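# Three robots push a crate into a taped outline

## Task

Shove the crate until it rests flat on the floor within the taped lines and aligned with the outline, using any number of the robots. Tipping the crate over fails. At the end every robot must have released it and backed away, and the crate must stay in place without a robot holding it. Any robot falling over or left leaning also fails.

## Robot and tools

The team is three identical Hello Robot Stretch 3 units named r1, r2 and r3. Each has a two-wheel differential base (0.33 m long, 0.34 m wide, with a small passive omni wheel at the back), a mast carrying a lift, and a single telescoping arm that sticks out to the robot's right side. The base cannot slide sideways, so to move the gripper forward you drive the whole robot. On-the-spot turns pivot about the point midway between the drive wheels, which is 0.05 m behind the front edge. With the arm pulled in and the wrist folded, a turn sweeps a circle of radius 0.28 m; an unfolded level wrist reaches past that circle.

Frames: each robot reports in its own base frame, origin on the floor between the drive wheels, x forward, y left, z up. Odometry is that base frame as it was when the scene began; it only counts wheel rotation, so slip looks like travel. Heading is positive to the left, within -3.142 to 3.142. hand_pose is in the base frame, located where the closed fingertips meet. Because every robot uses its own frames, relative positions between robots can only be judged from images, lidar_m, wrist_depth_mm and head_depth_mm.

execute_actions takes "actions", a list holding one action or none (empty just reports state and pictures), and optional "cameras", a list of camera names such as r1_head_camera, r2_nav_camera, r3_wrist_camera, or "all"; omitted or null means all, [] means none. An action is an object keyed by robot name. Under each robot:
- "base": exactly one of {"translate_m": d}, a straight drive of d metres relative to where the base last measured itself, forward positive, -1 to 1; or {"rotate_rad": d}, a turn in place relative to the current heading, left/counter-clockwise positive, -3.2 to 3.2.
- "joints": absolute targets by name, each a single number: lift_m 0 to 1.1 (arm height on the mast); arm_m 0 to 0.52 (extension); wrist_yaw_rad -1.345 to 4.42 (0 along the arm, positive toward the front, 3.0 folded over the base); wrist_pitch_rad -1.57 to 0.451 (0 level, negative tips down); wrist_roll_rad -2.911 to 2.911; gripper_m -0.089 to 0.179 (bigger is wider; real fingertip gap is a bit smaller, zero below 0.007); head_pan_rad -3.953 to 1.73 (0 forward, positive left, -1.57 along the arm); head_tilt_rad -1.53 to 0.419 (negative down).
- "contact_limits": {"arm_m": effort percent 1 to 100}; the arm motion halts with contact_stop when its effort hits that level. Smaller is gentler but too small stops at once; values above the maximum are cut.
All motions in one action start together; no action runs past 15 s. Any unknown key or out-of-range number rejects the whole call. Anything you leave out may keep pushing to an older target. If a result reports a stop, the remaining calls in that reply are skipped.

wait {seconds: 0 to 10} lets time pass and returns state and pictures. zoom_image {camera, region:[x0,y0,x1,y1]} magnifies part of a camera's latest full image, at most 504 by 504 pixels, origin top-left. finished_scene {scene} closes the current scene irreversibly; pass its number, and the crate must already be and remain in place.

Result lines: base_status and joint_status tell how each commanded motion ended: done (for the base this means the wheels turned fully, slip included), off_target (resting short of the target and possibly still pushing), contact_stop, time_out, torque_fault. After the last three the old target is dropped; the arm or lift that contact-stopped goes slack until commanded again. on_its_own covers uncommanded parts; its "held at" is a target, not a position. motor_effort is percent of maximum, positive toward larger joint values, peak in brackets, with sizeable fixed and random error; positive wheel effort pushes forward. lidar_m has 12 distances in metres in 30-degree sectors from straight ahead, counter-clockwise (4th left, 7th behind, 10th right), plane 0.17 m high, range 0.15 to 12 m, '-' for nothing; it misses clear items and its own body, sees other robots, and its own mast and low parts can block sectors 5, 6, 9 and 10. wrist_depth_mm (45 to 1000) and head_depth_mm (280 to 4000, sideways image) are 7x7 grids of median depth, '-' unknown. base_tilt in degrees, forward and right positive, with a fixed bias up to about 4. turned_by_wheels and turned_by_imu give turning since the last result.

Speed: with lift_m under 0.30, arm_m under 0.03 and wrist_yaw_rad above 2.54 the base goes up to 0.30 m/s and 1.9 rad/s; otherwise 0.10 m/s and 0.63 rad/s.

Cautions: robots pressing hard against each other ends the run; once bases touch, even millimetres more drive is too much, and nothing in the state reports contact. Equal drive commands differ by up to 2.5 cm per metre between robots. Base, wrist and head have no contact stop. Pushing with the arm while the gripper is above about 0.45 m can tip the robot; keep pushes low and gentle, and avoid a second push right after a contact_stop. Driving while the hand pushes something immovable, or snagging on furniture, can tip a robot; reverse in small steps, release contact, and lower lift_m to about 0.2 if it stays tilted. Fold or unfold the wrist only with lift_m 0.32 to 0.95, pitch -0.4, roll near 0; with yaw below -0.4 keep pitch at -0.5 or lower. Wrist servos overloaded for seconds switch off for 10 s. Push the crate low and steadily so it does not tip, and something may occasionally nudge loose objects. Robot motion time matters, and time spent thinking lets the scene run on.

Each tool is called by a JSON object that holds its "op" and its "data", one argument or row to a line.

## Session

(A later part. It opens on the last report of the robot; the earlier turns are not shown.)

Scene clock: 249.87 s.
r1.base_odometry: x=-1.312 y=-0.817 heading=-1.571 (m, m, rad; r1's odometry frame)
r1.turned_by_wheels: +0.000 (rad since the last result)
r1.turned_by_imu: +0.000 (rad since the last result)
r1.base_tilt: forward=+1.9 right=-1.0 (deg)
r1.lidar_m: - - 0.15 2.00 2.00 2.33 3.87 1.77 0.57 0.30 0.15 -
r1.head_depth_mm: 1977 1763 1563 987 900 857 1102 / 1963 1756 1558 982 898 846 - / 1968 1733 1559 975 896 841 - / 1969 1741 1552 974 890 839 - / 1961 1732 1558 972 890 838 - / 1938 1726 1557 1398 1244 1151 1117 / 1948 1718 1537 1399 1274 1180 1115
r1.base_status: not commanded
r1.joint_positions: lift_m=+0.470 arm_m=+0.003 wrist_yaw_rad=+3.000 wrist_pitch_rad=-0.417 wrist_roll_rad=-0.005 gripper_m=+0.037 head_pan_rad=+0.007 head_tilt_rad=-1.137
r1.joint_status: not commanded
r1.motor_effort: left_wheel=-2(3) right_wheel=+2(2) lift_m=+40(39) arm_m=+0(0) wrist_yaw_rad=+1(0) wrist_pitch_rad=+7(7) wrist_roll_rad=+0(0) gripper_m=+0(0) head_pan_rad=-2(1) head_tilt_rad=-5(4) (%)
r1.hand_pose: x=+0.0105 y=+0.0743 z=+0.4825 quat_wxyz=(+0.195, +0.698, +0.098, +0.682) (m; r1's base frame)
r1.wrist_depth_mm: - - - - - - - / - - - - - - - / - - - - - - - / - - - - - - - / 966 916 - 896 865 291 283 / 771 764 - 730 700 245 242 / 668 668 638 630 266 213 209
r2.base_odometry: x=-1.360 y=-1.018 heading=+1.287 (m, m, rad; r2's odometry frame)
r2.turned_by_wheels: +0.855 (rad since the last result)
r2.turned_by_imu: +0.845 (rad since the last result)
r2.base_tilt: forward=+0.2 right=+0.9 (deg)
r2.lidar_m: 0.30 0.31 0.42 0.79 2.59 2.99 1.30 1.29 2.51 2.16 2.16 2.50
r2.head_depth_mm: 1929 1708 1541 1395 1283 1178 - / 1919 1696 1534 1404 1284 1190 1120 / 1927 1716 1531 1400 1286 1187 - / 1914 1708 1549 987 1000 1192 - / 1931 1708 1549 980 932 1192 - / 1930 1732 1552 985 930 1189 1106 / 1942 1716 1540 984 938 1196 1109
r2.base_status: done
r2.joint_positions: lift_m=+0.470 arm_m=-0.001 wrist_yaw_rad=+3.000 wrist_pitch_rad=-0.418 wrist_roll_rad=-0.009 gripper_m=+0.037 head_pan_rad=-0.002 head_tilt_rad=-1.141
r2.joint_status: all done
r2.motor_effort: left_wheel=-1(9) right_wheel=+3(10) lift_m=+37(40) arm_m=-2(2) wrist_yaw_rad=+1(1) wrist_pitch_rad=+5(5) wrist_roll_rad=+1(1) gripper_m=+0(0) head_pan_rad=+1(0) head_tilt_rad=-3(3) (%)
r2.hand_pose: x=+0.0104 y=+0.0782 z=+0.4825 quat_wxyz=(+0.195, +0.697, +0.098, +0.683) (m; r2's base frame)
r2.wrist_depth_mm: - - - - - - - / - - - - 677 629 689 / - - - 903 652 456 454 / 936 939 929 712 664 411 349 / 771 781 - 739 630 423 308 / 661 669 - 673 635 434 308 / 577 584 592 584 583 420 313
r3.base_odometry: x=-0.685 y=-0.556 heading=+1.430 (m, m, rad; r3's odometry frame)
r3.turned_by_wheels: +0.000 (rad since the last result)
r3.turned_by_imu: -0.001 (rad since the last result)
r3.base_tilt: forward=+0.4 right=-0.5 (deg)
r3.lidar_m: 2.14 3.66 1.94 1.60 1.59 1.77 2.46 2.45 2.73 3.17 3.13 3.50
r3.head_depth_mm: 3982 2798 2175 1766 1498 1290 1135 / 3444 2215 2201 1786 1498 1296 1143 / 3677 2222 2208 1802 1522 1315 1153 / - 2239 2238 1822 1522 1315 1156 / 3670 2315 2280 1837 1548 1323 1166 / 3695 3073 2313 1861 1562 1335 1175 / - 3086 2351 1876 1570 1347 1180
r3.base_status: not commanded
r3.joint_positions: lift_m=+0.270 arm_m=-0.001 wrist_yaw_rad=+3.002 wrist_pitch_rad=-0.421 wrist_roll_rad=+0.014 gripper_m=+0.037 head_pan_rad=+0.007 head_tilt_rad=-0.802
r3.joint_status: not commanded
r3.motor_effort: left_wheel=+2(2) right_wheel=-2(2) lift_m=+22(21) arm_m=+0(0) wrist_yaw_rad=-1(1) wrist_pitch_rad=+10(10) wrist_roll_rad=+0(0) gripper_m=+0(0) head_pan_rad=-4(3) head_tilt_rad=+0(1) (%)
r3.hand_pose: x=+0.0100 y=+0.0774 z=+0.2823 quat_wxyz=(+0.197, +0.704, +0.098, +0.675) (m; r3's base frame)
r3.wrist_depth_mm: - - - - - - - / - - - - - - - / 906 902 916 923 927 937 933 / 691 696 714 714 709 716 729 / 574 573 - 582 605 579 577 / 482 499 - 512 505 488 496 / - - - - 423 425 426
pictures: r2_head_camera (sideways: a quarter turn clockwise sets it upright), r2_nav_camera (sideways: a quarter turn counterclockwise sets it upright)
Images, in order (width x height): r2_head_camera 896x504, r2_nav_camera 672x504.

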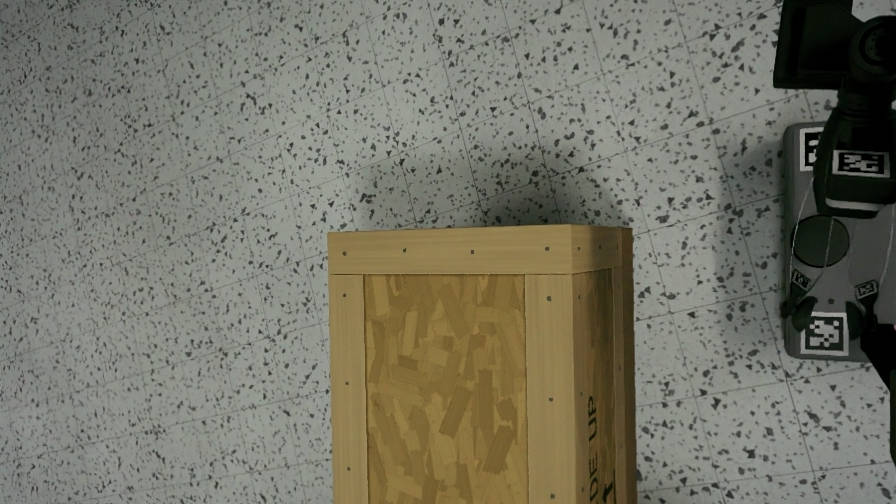

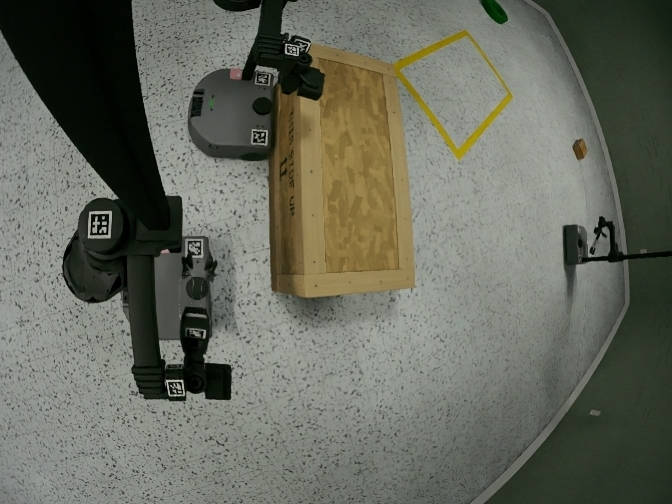

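{"op": "execute_actions", "data": {
  "actions": [
    {"r2":{"base":{"rotate_rad":0.9}}}
  ],
  "cameras": []
}}

{"op": "execute_actions", "data": {
  "actions": [
    {"r2":{"base":{"translate_m":0.16}}}
  ],
  "cameras": []
}}

{"op": "execute_actions", "data": {
  "actions": [
    {"r2":{"base":{"rotate_rad":-0.9}}}
  ],
  "cameras": []
}}

{"op": "execute_actions", "data": {
  "actions": [
    {"r2":{"base":{"translate_m":0.13}}}
  ],
  "cameras": ["r1_head_camera","r2_head_camera","r2_nav_camera"]
}}

Scene clock: 258.13 s.
r1.base_odometry: x=-1.312 y=-0.817 heading=-1.571 (m, m, rad; r1's odometry frame)
r1.turned_by_wheels: +0.000 (rad since the last result)
r1.turned_by_imu: +0.000 (rad since the last result)
r1.base_tilt: forward=+1.9 right=-1.0 (deg)
r1.lidar_m: - - 0.15 2.00 2.00 2.33 3.86 1.77 0.65 0.30 0.15 -
r1.head_depth_mm: 1997 1743 1566 985 902 859 1098 / 1966 1756 1555 980 897 845 - / 1970 1734 1569 980 895 842 - / 1948 1745 1557 976 896 842 - / 1940 1736 1558 972 893 835 - / 1945 1712 1551 1395 1247 1154 1115 / 1948 1719 1544 1400 1282 1169 1110
r1.base_status: not commanded
r1.joint_positions: lift_m=+0.470 arm_m=+0.003 wrist_yaw_rad=+3.000 wrist_pitch_rad=-0.417 wrist_roll_rad=-0.005 gripper_m=+0.037 head_pan_rad=+0.007 head_tilt_rad=-1.137
r1.joint_status: not commanded
r1.motor_effort: left_wheel=-3(3) right_wheel=+2(2) lift_m=+39(39) arm_m=-1(0) wrist_yaw_rad=+0(0) wrist_pitch_rad=+7(7) wrist_roll_rad=+0(0) gripper_m=+0(1) head_pan_rad=-1(3) head_tilt_rad=-5(5) (%)
r1.hand_pose: x=+0.0105 y=+0.0743 z=+0.4825 quat_wxyz=(+0.195, +0.698, +0.098, +0.682) (m; r1's base frame)
r1.wrist_depth_mm: - - - - - - - / - - - - - - - / - - - - - - - / - - - - - - 976 / 960 925 - 890 891 289 285 / 779 763 - 718 672 246 242 / 653 649 649 631 268 211 210
r2.base_odometry: x=-1.360 y=-1.018 heading=+2.187 (m, m, rad; r2's odometry frame)
r2.turned_by_wheels: +0.900 (rad since the last result)
r2.turned_by_imu: +0.892 (rad since the last result)
r2.base_tilt: forward=+0.2 right=+0.9 (deg)
r2.lidar_m: 0.37 0.66 2.58 2.78 3.58 1.29 2.78 2.20 2.16 2.32 0.30 0.30
r2.head_depth_mm: 1931 1713 1502 972 892 1153 - / 1932 1703 1072 977 910 1148 1121 / 1913 1715 1076 974 1101 1184 - / 1925 1189 1079 1018 1267 1181 - / 1939 1709 1069 1226 1287 1193 - / 1934 1729 799 1226 1249 1194 1108 / 1947 1734 724 1242 1258 1199 1103
r2.base_status: done
r2.joint_positions: lift_m=+0.470 arm_m=-0.001 wrist_yaw_rad=+3.000 wrist_pitch_rad=-0.418 wrist_roll_rad=-0.009 gripper_m=+0.037 head_pan_rad=-0.002 head_tilt_rad=-1.141
r2.joint_status: not commanded
r2.motor_effort: left_wheel=-1(7) right_wheel=+2(6) lift_m=+38(38) arm_m=-2(2) wrist_yaw_rad=+1(0) wrist_pitch_rad=+5(5) wrist_roll_rad=+1(1) gripper_m=+0(0) head_pan_rad=+1(1) head_tilt_rad=-4(4) (%)
r2.hand_pose: x=+0.0104 y=+0.0782 z=+0.4825 quat_wxyz=(+0.195, +0.697, +0.098, +0.683) (m; r2's base frame)
r2.wrist_depth_mm: - - - - - - - / - - - - - - - / - - - - - - - / 955 959 949 965 1000 771 693 / 776 771 - 802 808 610 596 / 655 665 - 663 662 605 513 / 579 585 590 580 591 595 537
r3.base_odometry: x=-0.685 y=-0.556 heading=+1.430 (m, m, rad; r3's odometry frame)
r3.turned_by_wheels: +0.000 (rad since the last result)
r3.turned_by_imu: -0.001 (rad since the last result)
r3.base_tilt: forward=+0.4 right=-0.5 (deg)
r3.lidar_m: 2.14 3.69 1.93 1.60 1.59 1.78 2.47 2.45 2.73 3.17 3.11 3.51
r3.head_depth_mm: 3939 2785 2172 1768 1491 1293 1133 / 3448 2230 2206 1774 1499 1301 1145 / 3704 2221 2216 1805 1518 1310 1153 / - 2236 2238 1818 1523 1315 1164 / 3719 2301 2276 1843 1537 1328 1165 / 3747 3040 2306 1847 1558 1339 1169 / - 3150 2336 1891 1569 1345 1180
r3.base_status: not commanded
r3.joint_positions: lift_m=+0.270 arm_m=-0.001 wrist_yaw_rad=+3.002 wrist_pitch_rad=-0.421 wrist_roll_rad=+0.014 gripper_m=+0.037 head_pan_rad=+0.007 head_tilt_rad=-0.802
r3.joint_status: not commanded
r3.motor_effort: left_wheel=+2(2) right_wheel=-2(2) lift_m=+22(21) arm_m=+0(0) wrist_yaw_rad=-1(2) wrist_pitch_rad=+10(10) wrist_roll_rad=+0(0) gripper_m=+0(0) head_pan_rad=-4(5) head_tilt_rad=+0(2) (%)
r3.hand_pose: x=+0.0100 y=+0.0774 z=+0.2823 quat_wxyz=(+0.197, +0.704, +0.098, +0.675) (m; r3's base frame)
r3.wrist_depth_mm: - - - - - - - / - - - - - - - / 918 906 912 911 919 923 941 / 701 700 702 713 726 718 709 / 572 576 - 580 597 581 585 / 484 498 - 513 503 490 495 / - - - - 423 427 425
pictures: none
No camera images: the call's "cameras" was empty. Leave "cameras" out to get every camera's image.

Scene clock: 260.73 s.
r1.base_odometry: x=-1.312 y=-0.817 heading=-1.571 (m, m, rad; r1's odometry frame)
r1.turned_by_wheels: +0.000 (rad since the last result)
r1.turned_by_imu: +0.000 (rad since the last result)
r1.base_tilt: forward=+1.8 right=-1.0 (deg)
r1.lidar_m: - - 0.15 2.00 2.01 2.32 3.87 1.77 0.52 0.30 0.15 -
r1.head_depth_mm: 1991 1746 1565 985 901 854 1107 / 1987 1751 1543 983 894 842 - / 1965 1735 1568 977 895 840 - / 1964 1748 1568 980 891 839 - / 1946 1738 1560 977 888 838 - / 1955 1724 1552 1393 1247 1153 1115 / 1937 1719 1534 1396 1281 1174 1111
r1.base_status: not commanded
r1.joint_positions: lift_m=+0.470 arm_m=+0.003 wrist_yaw_rad=+3.000 wrist_pitch_rad=-0.417 wrist_roll_rad=-0.005 gripper_m=+0.037 head_pan_rad=+0.007 head_tilt_rad=-1.137
r1.joint_status: not commanded
r1.motor_effort: left_wheel=-2(3) right_wheel=+3(3) lift_m=+39(39) arm_m=+0(0) wrist_yaw_rad=-1(1) wrist_pitch_rad=+7(7) wrist_roll_rad=+0(0) gripper_m=+0(0) head_pan_rad=-1(2) head_tilt_rad=-5(5) (%)
r1.hand_pose: x=+0.0105 y=+0.0743 z=+0.4825 quat_wxyz=(+0.195, +0.698, +0.098, +0.682) (m; r1's base frame)
r1.wrist_depth_mm: - - - - - - - / - - - - - - - / - - - - - - - / - - - - - - - / 981 919 - 880 854 294 287 / 756 775 - 730 683 246 242 / 655 641 638 637 269 212 210
r2.base_odometry: x=-1.452 y=-0.888 heading=+2.187 (m, m, rad; r2's odometry frame)
r2.turned_by_wheels: +0.000 (rad since the last result)
r2.turned_by_imu: +0.001 (rad since the last result)
r2.base_tilt: forward=+0.3 right=+0.9 (deg)
r2.lidar_m: 0.24 0.48 2.49 2.69 3.68 1.42 2.91 2.29 2.26 0.21 0.20 0.20
r2.head_depth_mm: 1911 1699 1536 971 894 823 - / 1911 1707 1545 974 895 841 1104 / 1920 1718 1075 978 904 1147 - / 1907 1705 1082 979 1022 1192 - / 1931 1724 1077 988 1181 1192 - / 1955 1715 1080 731 1133 1177 1112 / 1958 1719 1563 658 1144 1192 1105
r2.base_status: done
r2.joint_positions: lift_m=+0.470 arm_m=-0.001 wrist_yaw_rad=+3.000 wrist_pitch_rad=-0.418 wrist_roll_rad=-0.009 gripper_m=+0.037 head_pan_rad=-0.002 head_tilt_rad=-1.141
r2.joint_status: not commanded
r2.motor_effort: left_wheel=-2(3) right_wheel=+3(8) lift_m=+37(38) arm_m=-2(2) wrist_yaw_rad=+0(1) wrist_pitch_rad=+5(5) wrist_roll_rad=+1(1) gripper_m=+1(1) head_pan_rad=+1(1) head_tilt_rad=-4(4) (%)
r2.hand_pose: x=+0.0104 y=+0.0782 z=+0.4825 quat_wxyz=(+0.195, +0.697, +0.098, +0.683) (m; r2's base frame)
r2.wrist_depth_mm: - - - - - - - / - - - - - - - / - - - - - - - / 947 968 947 946 948 710 950 / 790 790 - 793 599 590 594 / 659 663 - 670 642 517 508 / 571 571 588 578 589 499 449
r3.base_odometry: x=-0.685 y=-0.556 heading=+1.430 (m, m, rad; r3's odometry frame)
r3.turned_by_wheels: +0.000 (rad since the last result)
r3.turned_by_imu: +0.000 (rad since the last result)
r3.base_tilt: forward=+0.4 right=-0.5 (deg)
r3.lidar_m: 2.14 3.68 1.93 1.60 1.59 1.78 2.46 2.45 2.73 3.16 3.12 3.53
r3.head_depth_mm: 3987 2811 2167 1756 1500 1289 1138 / 3467 2219 2200 1788 1498 1296 1140 / 3655 2222 2225 1803 1521 1311 1151 / - 2241 2249 1808 1535 1315 1162 / 3615 2283 2282 1844 1537 1323 1166 / 3773 3035 2289 1861 1555 1331 1175 / - 3083 2355 1879 1577 1351 1182
r3.base_status: not commanded
r3.joint_positions: lift_m=+0.270 arm_m=-0.001 wrist_yaw_rad=+3.002 wrist_pitch_rad=-0.421 wrist_roll_rad=+0.014 gripper_m=+0.037 head_pan_rad=+0.007 head_tilt_rad=-0.802
r3.joint_status: not commanded
r3.motor_effort: left_wheel=+2(2) right_wheel=-2(2) lift_m=+21(21) arm_m=+0(0) wrist_yaw_rad=-2(2) wrist_pitch_rad=+10(10) wrist_roll_rad=+0(0) gripper_m=+1(0) head_pan_rad=-4(5) head_tilt_rad=-1(1) (%)
r3.hand_pose: x=+0.0100 y=+0.0774 z=+0.2823 quat_wxyz=(+0.197, +0.704, +0.098, +0.675) (m; r3's base frame)
r3.wrist_depth_mm: - - - - - - - / - - - - - - - / 899 903 911 930 925 915 937 / 698 701 708 705 711 718 718 / 581 568 - 578 592 585 582 / 484 502 - 510 503 488 492 / - - - - 424 426 424
pictures: none
No camera images: the call's "cameras" was empty. Leave "cameras" out to get every camera's image.

Scene clock: 263.10 s.
r1.base_odometry: x=-1.312 y=-0.817 heading=-1.571 (m, m, rad; r1's odometry frame)
r1.turned_by_wheels: +0.000 (rad since the last result)
r1.turned_by_imu: +0.000 (rad since the last result)
r1.base_tilt: forward=+1.9 right=-1.0 (deg)
r1.lidar_m: - - 0.15 2.00 2.00 2.32 3.87 1.77 0.42 0.30 0.15 -
r1.head_depth_mm: 1998 1754 1573 980 900 856 1057 / 1989 1749 1558 977 894 841 - / 1972 1749 1567 975 897 843 - / 1951 1740 1558 981 895 839 - / 1978 1737 1553 976 892 832 - / 1946 1725 1551 1394 1246 1160 1119 / 1953 1716 1544 1401 1282 1177 1108
r1.base_status: not commanded
r1.joint_positions: lift_m=+0.470 arm_m=+0.003 wrist_yaw_rad=+3.000 wrist_pitch_rad=-0.417 wrist_roll_rad=-0.005 gripper_m=+0.037 head_pan_rad=+0.007 head_tilt_rad=-1.137
r1.joint_status: not commanded
r1.motor_effort: left_wheel=-2(2) right_wheel=+2(2) lift_m=+39(39) arm_m=+0(0) wrist_yaw_rad=-1(0) wrist_pitch_rad=+7(7) wrist_roll_rad=+0(0) gripper_m=-1(0) head_pan_rad=-2(2) head_tilt_rad=-5(5) (%)
r1.hand_pose: x=+0.0105 y=+0.0743 z=+0.4825 quat_wxyz=(+0.195, +0.698, +0.098, +0.682) (m; r1's base frame)
r1.wrist_depth_mm: - - - - - - - / - - - - - - - / - - - - - - - / - - - - - - 963 / 953 924 - 877 871 292 283 / 791 777 - 717 691 249 243 / 676 654 643 638 267 212 211
r2.base_odometry: x=-1.452 y=-0.888 heading=+1.287 (m, m, rad; r2's odometry frame)
r2.turned_by_wheels: -0.900 (rad since the last result)
r2.turned_by_imu: -0.893 (rad since the last result)
r2.base_tilt: forward=+0.2 right=+1.0 (deg)
r2.lidar_m: 0.20 0.20 0.28 0.51 2.49 2.88 1.52 1.42 2.63 2.26 2.26 0.21
r2.head_depth_mm: 1912 1715 1522 1392 1277 1179 - / 1918 1709 1535 1388 1265 1171 1117 / 1916 1703 1546 975 896 1148 - / 1911 1709 1540 978 901 1145 - / 1929 1722 1540 983 902 1158 - / 1935 1723 1549 981 897 1157 1106 / 1950 1731 1549 985 904 1054 1086
r2.base_status: done
r2.joint_positions: lift_m=+0.470 arm_m=-0.001 wrist_yaw_rad=+3.000 wrist_pitch_rad=-0.418 wrist_roll_rad=-0.009 gripper_m=+0.037 head_pan_rad=-0.002 head_tilt_rad=-1.141
r2.joint_status: not commanded
r2.motor_effort: left_wheel=+3(8) right_wheel=-2(5) lift_m=+37(37) arm_m=-2(2) wrist_yaw_rad=+0(0) wrist_pitch_rad=+5(5) wrist_roll_rad=+1(0) gripper_m=+0(0) head_pan_rad=+2(0) head_tilt_rad=-4(3) (%)
r2.hand_pose: x=+0.0104 y=+0.0782 z=+0.4825 quat_wxyz=(+0.195, +0.697, +0.098, +0.683) (m; r2's base frame)
r2.wrist_depth_mm: - - - 646 - - - / - - - 744 613 620 - / - - - 811 482 454 449 / 949 952 740 706 457 347 354 / 781 788 - 601 426 300 290 / 662 661 - 654 495 290 242 / 581 578 584 584 513 285 219
r3.base_odometry: x=-0.685 y=-0.556 heading=+1.430 (m, m, rad; r3's odometry frame)
r3.turned_by_wheels: +0.000 (rad since the last result)
r3.turned_by_imu: +0.000 (rad since the last result)
r3.base_tilt: forward=+0.4 right=-0.6 (deg)
r3.lidar_m: 2.14 3.69 1.94 1.60 1.60 1.77 2.47 2.45 2.73 3.16 3.12 3.51
r3.head_depth_mm: - 2818 2161 1757 1492 1286 1135 / 3474 2226 2197 1779 1498 1298 1140 / 3719 2218 2213 1793 1511 1305 1150 / 3970 2240 2253 1826 1534 1317 1157 / 3871 2307 2281 1854 1548 1327 1164 / 3738 3053 2298 1875 1552 1334 1175 / - 3134 2324 1876 1566 1345 1183
r3.base_status: not commanded
r3.joint_positions: lift_m=+0.270 arm_m=-0.001 wrist_yaw_rad=+3.002 wrist_pitch_rad=-0.421 wrist_roll_rad=+0.014 gripper_m=+0.037 head_pan_rad=+0.007 head_tilt_rad=-0.802
r3.joint_status: not commanded
r3.motor_effort: left_wheel=+2(2) right_wheel=-2(2) lift_m=+21(21) arm_m=+0(0) wrist_yaw_rad=-1(1) wrist_pitch_rad=+10(10) wrist_roll_rad=+0(0) gripper_m=+0(1) head_pan_rad=-4(3) head_tilt_rad=+0(1) (%)
r3.hand_pose: x=+0.0100 y=+0.0774 z=+0.2823 quat_wxyz=(+0.197, +0.704, +0.098, +0.675) (m; r3's base frame)
r3.wrist_depth_mm: - - - - - - - / - - - - - - - / 889 895 896 912 917 916 954 / 711 703 708 716 708 715 718 / 575 576 - 574 597 582 586 / 481 501 - 509 506 491 491 / - - - - 422 424 426
pictures: none
No camera images: the call's "cameras" was empty. Leave "cameras" out to get every camera's image.

Scene clock: 265.37 s.
r1.base_odometry: x=-1.312 y=-0.817 heading=-1.571 (m, m, rad; r1's odometry frame)
r1.turned_by_wheels: +0.000 (rad since the last result)
r1.turned_by_imu: +0.000 (rad since the last result)
r1.base_tilt: forward=+1.9 right=-1.0 (deg)
r1.lidar_m: - - 0.15 2.00 2.00 2.33 3.87 1.76 3.16 0.30 0.15 -
r1.head_depth_mm: 1990 1744 1566 981 899 857 987 / 1980 1750 1552 978 897 838 - / 1981 1743 1553 976 897 839 - / 1967 1736 1547 974 888 835 - / 1965 1738 1553 971 888 839 - / 1945 1723 1552 1399 1250 1151 1118 / 1945 1737 1546 1395 1270 1178 1119
r1.base_status: not commanded
r1.joint_positions: lift_m=+0.470 arm_m=+0.003 wrist_yaw_rad=+3.000 wrist_pitch_rad=-0.417 wrist_roll_rad=-0.005 gripper_m=+0.037 head_pan_rad=+0.007 head_tilt_rad=-1.137
r1.joint_status: not commanded
r1.motor_effort: left_wheel=-2(3) right_wheel=+2(3) lift_m=+40(39) arm_m=+0(1) wrist_yaw_rad=+0(1) wrist_pitch_rad=+7(7) wrist_roll_rad=+0(0) gripper_m=+0(0) head_pan_rad=-1(2) head_tilt_rad=-5(5) (%)
r1.hand_pose: x=+0.0105 y=+0.0743 z=+0.4825 quat_wxyz=(+0.195, +0.698, +0.098, +0.682) (m; r1's base frame)
r1.wrist_depth_mm: - - - - - - - / - - - - - - - / - - - - - - - / - - - - - - - / 938 935 - 894 865 293 282 / 808 758 - 723 692 247 243 / 662 659 632 623 266 213 211
r2.base_odometry: x=-1.416 y=-0.763 heading=+1.287 (m, m, rad; r2's odometry frame)
r2.turned_by_wheels: +0.000 (rad since the last result)
r2.turned_by_imu: +0.001 (rad since the last result)
r2.base_tilt: forward=+0.2 right=+0.9 (deg)
r2.lidar_m: - - 0.15 0.26 2.53 2.93 1.60 1.55 2.58 2.23 0.15 -
r2.head_depth_mm: 1915 1709 1542 1399 1272 1175 - / 1931 1730 1542 1401 1271 1154 1126 / 1924 1700 1548 1401 894 828 - / 1928 1710 1542 1404 899 826 - / 1943 1721 1539 1414 899 829 - / 1945 1714 1556 1403 900 828 1102 / 1956 1729 1548 1409 901 831 1082
r2.base_status: done
r2.joint_positions: lift_m=+0.470 arm_m=-0.001 wrist_yaw_rad=+3.000 wrist_pitch_rad=-0.418 wrist_roll_rad=-0.009 gripper_m=+0.037 head_pan_rad=-0.002 head_tilt_rad=-1.141
r2.joint_status: not commanded
r2.motor_effort: left_wheel=+2(9) right_wheel=-3(3) lift_m=+38(37) arm_m=-2(2) wrist_yaw_rad=+1(1) wrist_pitch_rad=+5(5) wrist_roll_rad=+1(1) gripper_m=+0(1) head_pan_rad=+1(1) head_tilt_rad=-3(4) (%)
r2.hand_pose: x=+0.0104 y=+0.0782 z=+0.4825 quat_wxyz=(+0.195, +0.697, +0.098, +0.683) (m; r2's base frame)
r2.wrist_depth_mm: - - - - - - - / - - - 657 615 - - / - - - 493 439 447 - / 941 934 711 507 345 352 351 / 773 740 - 587 290 287 286 / 662 662 - 617 240 243 245 / 580 579 591 512 215 211 213
r3.base_odometry: x=-0.685 y=-0.556 heading=+1.430 (m, m, rad; r3's odometry frame)
r3.turned_by_wheels: +0.000 (rad since the last result)
r3.turned_by_imu: +0.000 (rad since the last result)
r3.base_tilt: forward=+0.4 right=-0.6 (deg)
r3.lidar_m: 2.14 3.69 1.94 1.60 1.59 1.78 2.46 2.46 2.73 3.17 3.12 3.50
r3.head_depth_mm: 3984 2797 2164 1772 1491 1286 1134 / 3474 2224 2184 1780 1507 1295 1143 / 3636 2224 2219 1794 1509 1303 1152 / 3754 2230 2239 1821 1528 1317 1159 / 3879 2298 2257 1836 1533 1323 1170 / 3800 3046 2330 1865 1554 1331 1174 / - 3061 2345 1874 1571 1346 1189
r3.base_status: not commanded
r3.joint_positions: lift_m=+0.270 arm_m=-0.001 wrist_yaw_rad=+3.002 wrist_pitch_rad=-0.421 wrist_roll_rad=+0.014 gripper_m=+0.037 head_pan_rad=+0.007 head_tilt_rad=-0.802
r3.joint_status: not commanded
r3.motor_effort: left_wheel=+2(2) right_wheel=-2(2) lift_m=+22(21) arm_m=+0(0) wrist_yaw_rad=-2(1) wrist_pitch_rad=+10(10) wrist_roll_rad=+0(0) gripper_m=+0(1) head_pan_rad=-4(5) head_tilt_rad=+2(2) (%)
r3.hand_pose: x=+0.0100 y=+0.0774 z=+0.2823 quat_wxyz=(+0.197, +0.704, +0.098, +0.675) (m; r3's base frame)
r3.wrist_depth_mm: - - - - - - - / - - - - - - - / 893 923 921 924 914 919 930 / 698 695 703 709 718 724 716 / 567 577 - 577 601 579 582 / 481 504 - 516 504 494 493 / - - - - 423 427 426
pictures: r1_head_camera (sideways: a quarter turn clockwise sets it upright), r2_head_camera (sideways: a quarter turn clockwise sets it upright), r2_nav_camera (sideways: a quarter turn counterclockwise sets it upright)
Images, in order (width x height): r1_head_camera 896x504, r2_head_camera 896x504, r2_nav_camera 672x504.

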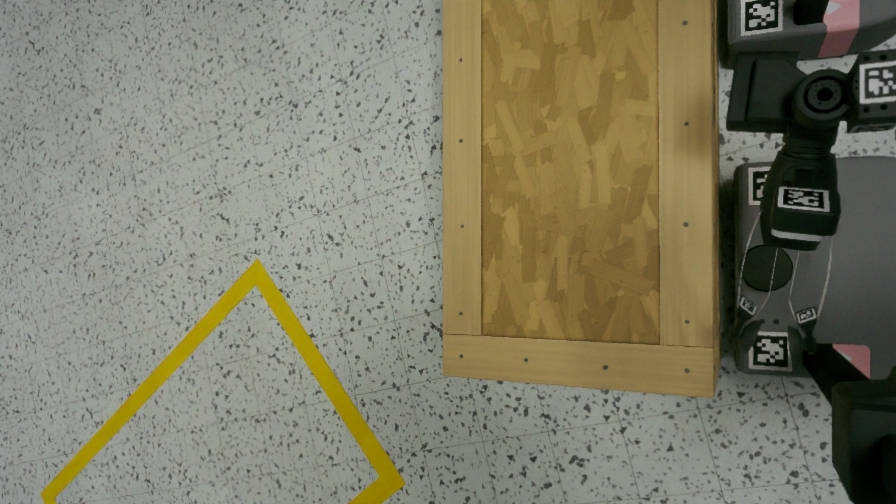

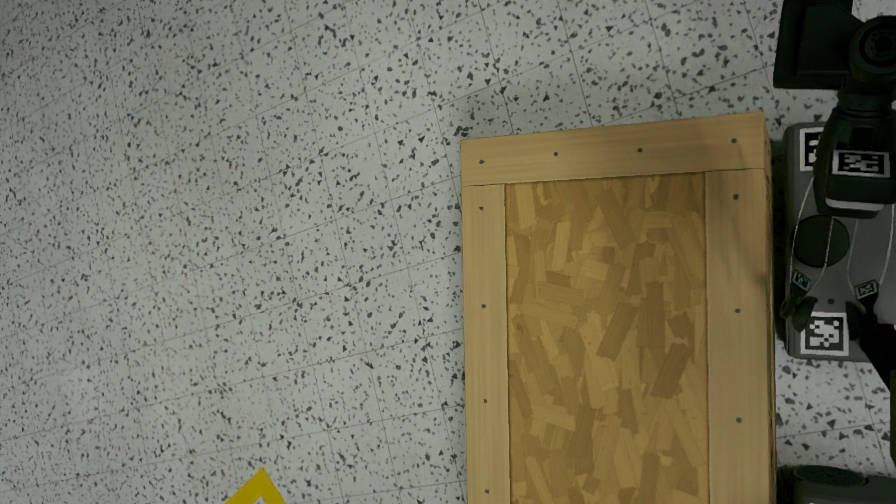

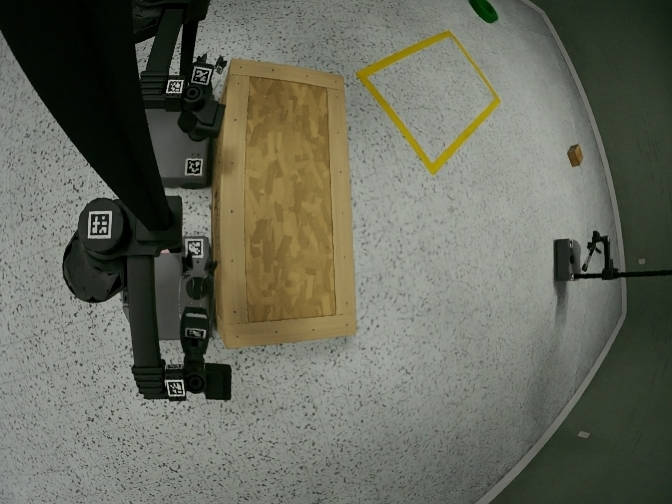

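{"op": "execute_actions", "data": {
  "actions": [
    {"r1":{"base":{"translate_m":0.25}},"r2":{"base":{"translate_m":0.32}}}
  ],
  "cameras": ["r1_head_camera","r2_head_camera","r2_nav_camera"]
}}

Scene clock: 273.97 s.
r1.base_odometry: x=-1.312 y=-1.067 heading=-1.570 (m, m, rad; r1's odometry frame)
r1.turned_by_wheels: +0.000 (rad since the last result)
r1.turned_by_imu: -0.002 (rad since the last result)
r1.base_tilt: forward=+1.8 right=-1.0 (deg)
r1.lidar_m: - - 0.15 2.01 2.00 2.33 3.88 1.80 3.16 0.20 0.15 -
r1.head_depth_mm: 1988 1744 1551 1422 897 847 983 / 1948 1752 1561 1417 898 832 - / 1978 1734 1543 1408 895 834 - / 1974 1734 1558 1411 891 830 - / 1953 1715 1534 1399 891 823 - / 1947 1734 1530 1396 1265 1156 1112 / 1938 1713 1535 1398 1280 1174 1113
r1.base_status: translate_m off_target (by the wheels' count: +0.2497 of +0.2500)
r1.joint_positions: lift_m=+0.470 arm_m=+0.003 wrist_yaw_rad=+3.000 wrist_pitch_rad=-0.416 wrist_roll_rad=-0.005 gripper_m=+0.037 head_pan_rad=+0.000 head_tilt_rad=-1.142
r1.joint_status: not commanded
r1.on_its_own: left_wheel is at rest, and its effort (+63) is outside its rest range (-18 to +18); right_wheel is at rest, and its effort (+38) is outside its rest range (-18 to +18)
r1.motor_effort: left_wheel=+63(100) right_wheel=+38(81) lift_m=+30(39) arm_m=+1(0) wrist_yaw_rad=-1(2) wrist_pitch_rad=+6(8) wrist_roll_rad=+0(0) gripper_m=-1(0) head_pan_rad=+1(2) head_tilt_rad=-4(5) (%)
r1.hand_pose: x=+0.0105 y=+0.0745 z=+0.4831 quat_wxyz=(+0.195, +0.698, +0.097, +0.682) (m; r1's base frame)
r1.wrist_depth_mm: - - - - - - - / - - - - - - - / - - - - - - - / - - - - - - - / 939 920 - 878 905 294 284 / 797 764 - 713 266 247 246 / 656 659 633 632 225 215 211
r2.base_odometry: x=-1.326 y=-0.456 heading=+1.288 (m, m, rad; r2's odometry frame)
r2.turned_by_wheels: +0.001 (rad since the last result)
r2.turned_by_imu: +0.001 (rad since the last result)
r2.base_tilt: forward=+0.2 right=+1.0 (deg)
r2.lidar_m: - - 0.15 0.20 2.51 2.92 1.62 1.57 2.59 2.24 0.15 -
r2.head_depth_mm: 1917 1705 1544 1395 1275 1181 - / 1916 1706 1537 1407 1256 841 1113 / 1910 1707 1539 1401 894 825 - / 1925 1709 1551 1404 897 827 - / 1927 1719 1536 1404 900 830 - / 1934 1723 1545 1405 900 831 1095 / 1951 1737 1549 1405 901 832 1073
r2.base_status: translate_m off_target (by the wheels' count: +0.3197 of +0.3200)
r2.joint_positions: lift_m=+0.470 arm_m=-0.001 wrist_yaw_rad=+3.000 wrist_pitch_rad=-0.417 wrist_roll_rad=-0.009 gripper_m=+0.037 head_pan_rad=+0.000 head_tilt_rad=-1.142
r2.joint_status: not commanded
r2.on_its_own: left_wheel is at rest, and its effort (+56) is outside its rest range (-18 to +18); right_wheel is at rest, and its effort (+36) is outside its rest range (-18 to +18)
r2.motor_effort: left_wheel=+56(100) right_wheel=+36(86) lift_m=+32(38) arm_m=-1(3) wrist_yaw_rad=+1(2) wrist_pitch_rad=+5(6) wrist_roll_rad=+1(1) gripper_m=+0(1) head_pan_rad=-1(0) head_tilt_rad=-3(4) (%)
r2.hand_pose: x=+0.0105 y=+0.0783 z=+0.4828 quat_wxyz=(+0.195, +0.697, +0.098, +0.683) (m; r2's base frame)
r2.wrist_depth_mm: - - - - - - - / - - - 626 612 - - / - - - 474 445 450 - / 928 949 711 412 349 350 353 / 782 768 - 576 290 286 289 / 665 661 - 504 234 243 245 / 576 578 594 422 208 211 213
r3.base_odometry: x=-0.685 y=-0.556 heading=+1.430 (m, m, rad; r3's odometry frame)
r3.turned_by_wheels: +0.000 (rad since the last result)
r3.turned_by_imu: -0.001 (rad since the last result)
r3.base_tilt: forward=+0.4 right=-0.6 (deg)
r3.lidar_m: 2.14 3.69 1.94 1.60 1.60 1.77 2.47 2.45 2.72 3.15 3.11 3.51
r3.head_depth_mm: 3956 2825 2176 1778 1489 1285 1136 / 3465 2215 2189 1793 1501 1296 1141 / 3715 2207 2237 1797 1517 1306 1150 / 3786 2230 2245 1835 1530 1311 1162 / 3899 2295 2300 1849 1542 1332 1165 / 3721 3035 2324 1865 1560 1337 1174 / - 3120 2344 1878 1559 1346 1178
r3.base_status: not commanded
r3.joint_positions: lift_m=+0.270 arm_m=-0.001 wrist_yaw_rad=+3.002 wrist_pitch_rad=-0.421 wrist_roll_rad=+0.014 gripper_m=+0.037 head_pan_rad=+0.007 head_tilt_rad=-0.802
r3.joint_status: not commanded
r3.motor_effort: left_wheel=+2(2) right_wheel=-2(2) lift_m=+22(21) arm_m=+0(0) wrist_yaw_rad=+0(1) wrist_pitch_rad=+10(10) wrist_roll_rad=+0(0) gripper_m=+1(1) head_pan_rad=-4(4) head_tilt_rad=+1(0) (%)
r3.hand_pose: x=+0.0100 y=+0.0774 z=+0.2823 quat_wxyz=(+0.197, +0.704, +0.098, +0.675) (m; r3's base frame)
r3.wrist_depth_mm: - - - - - - - / - - - - - - - / 906 910 902 915 912 930 930 / 694 704 712 705 713 721 717 / 568 575 - 574 605 581 586 / 482 499 - 516 509 488 494 / - - - - 423 421 428
pictures: r1_head_camera (sideways: a quarter turn clockwise sets it upright), r2_head_camera (sideways: a quarter turn clockwise sets it upright), r2_nav_camera (sideways: a quarter turn counterclockwise sets it upright)
Images, in order (width x height): r1_head_camera 896x504, r2_head_camera 896x504, r2_nav_camera 672x504.

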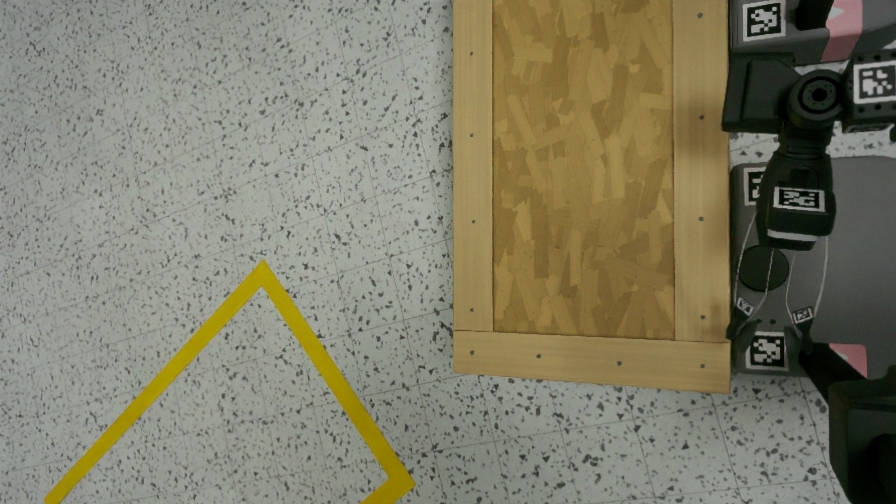

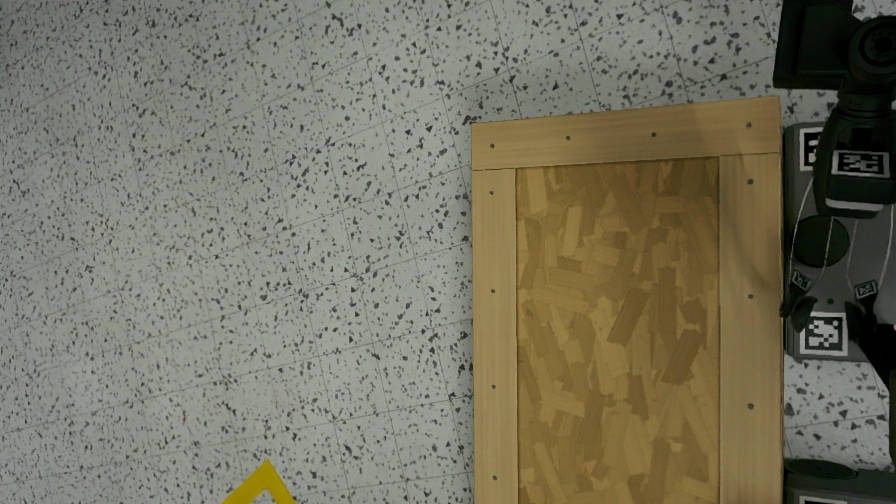

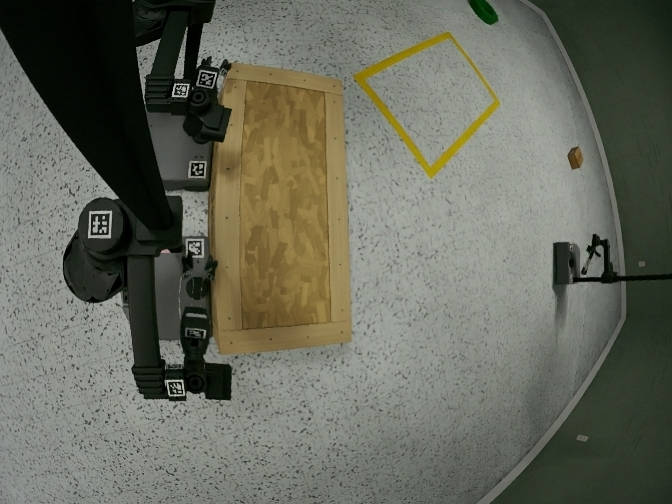

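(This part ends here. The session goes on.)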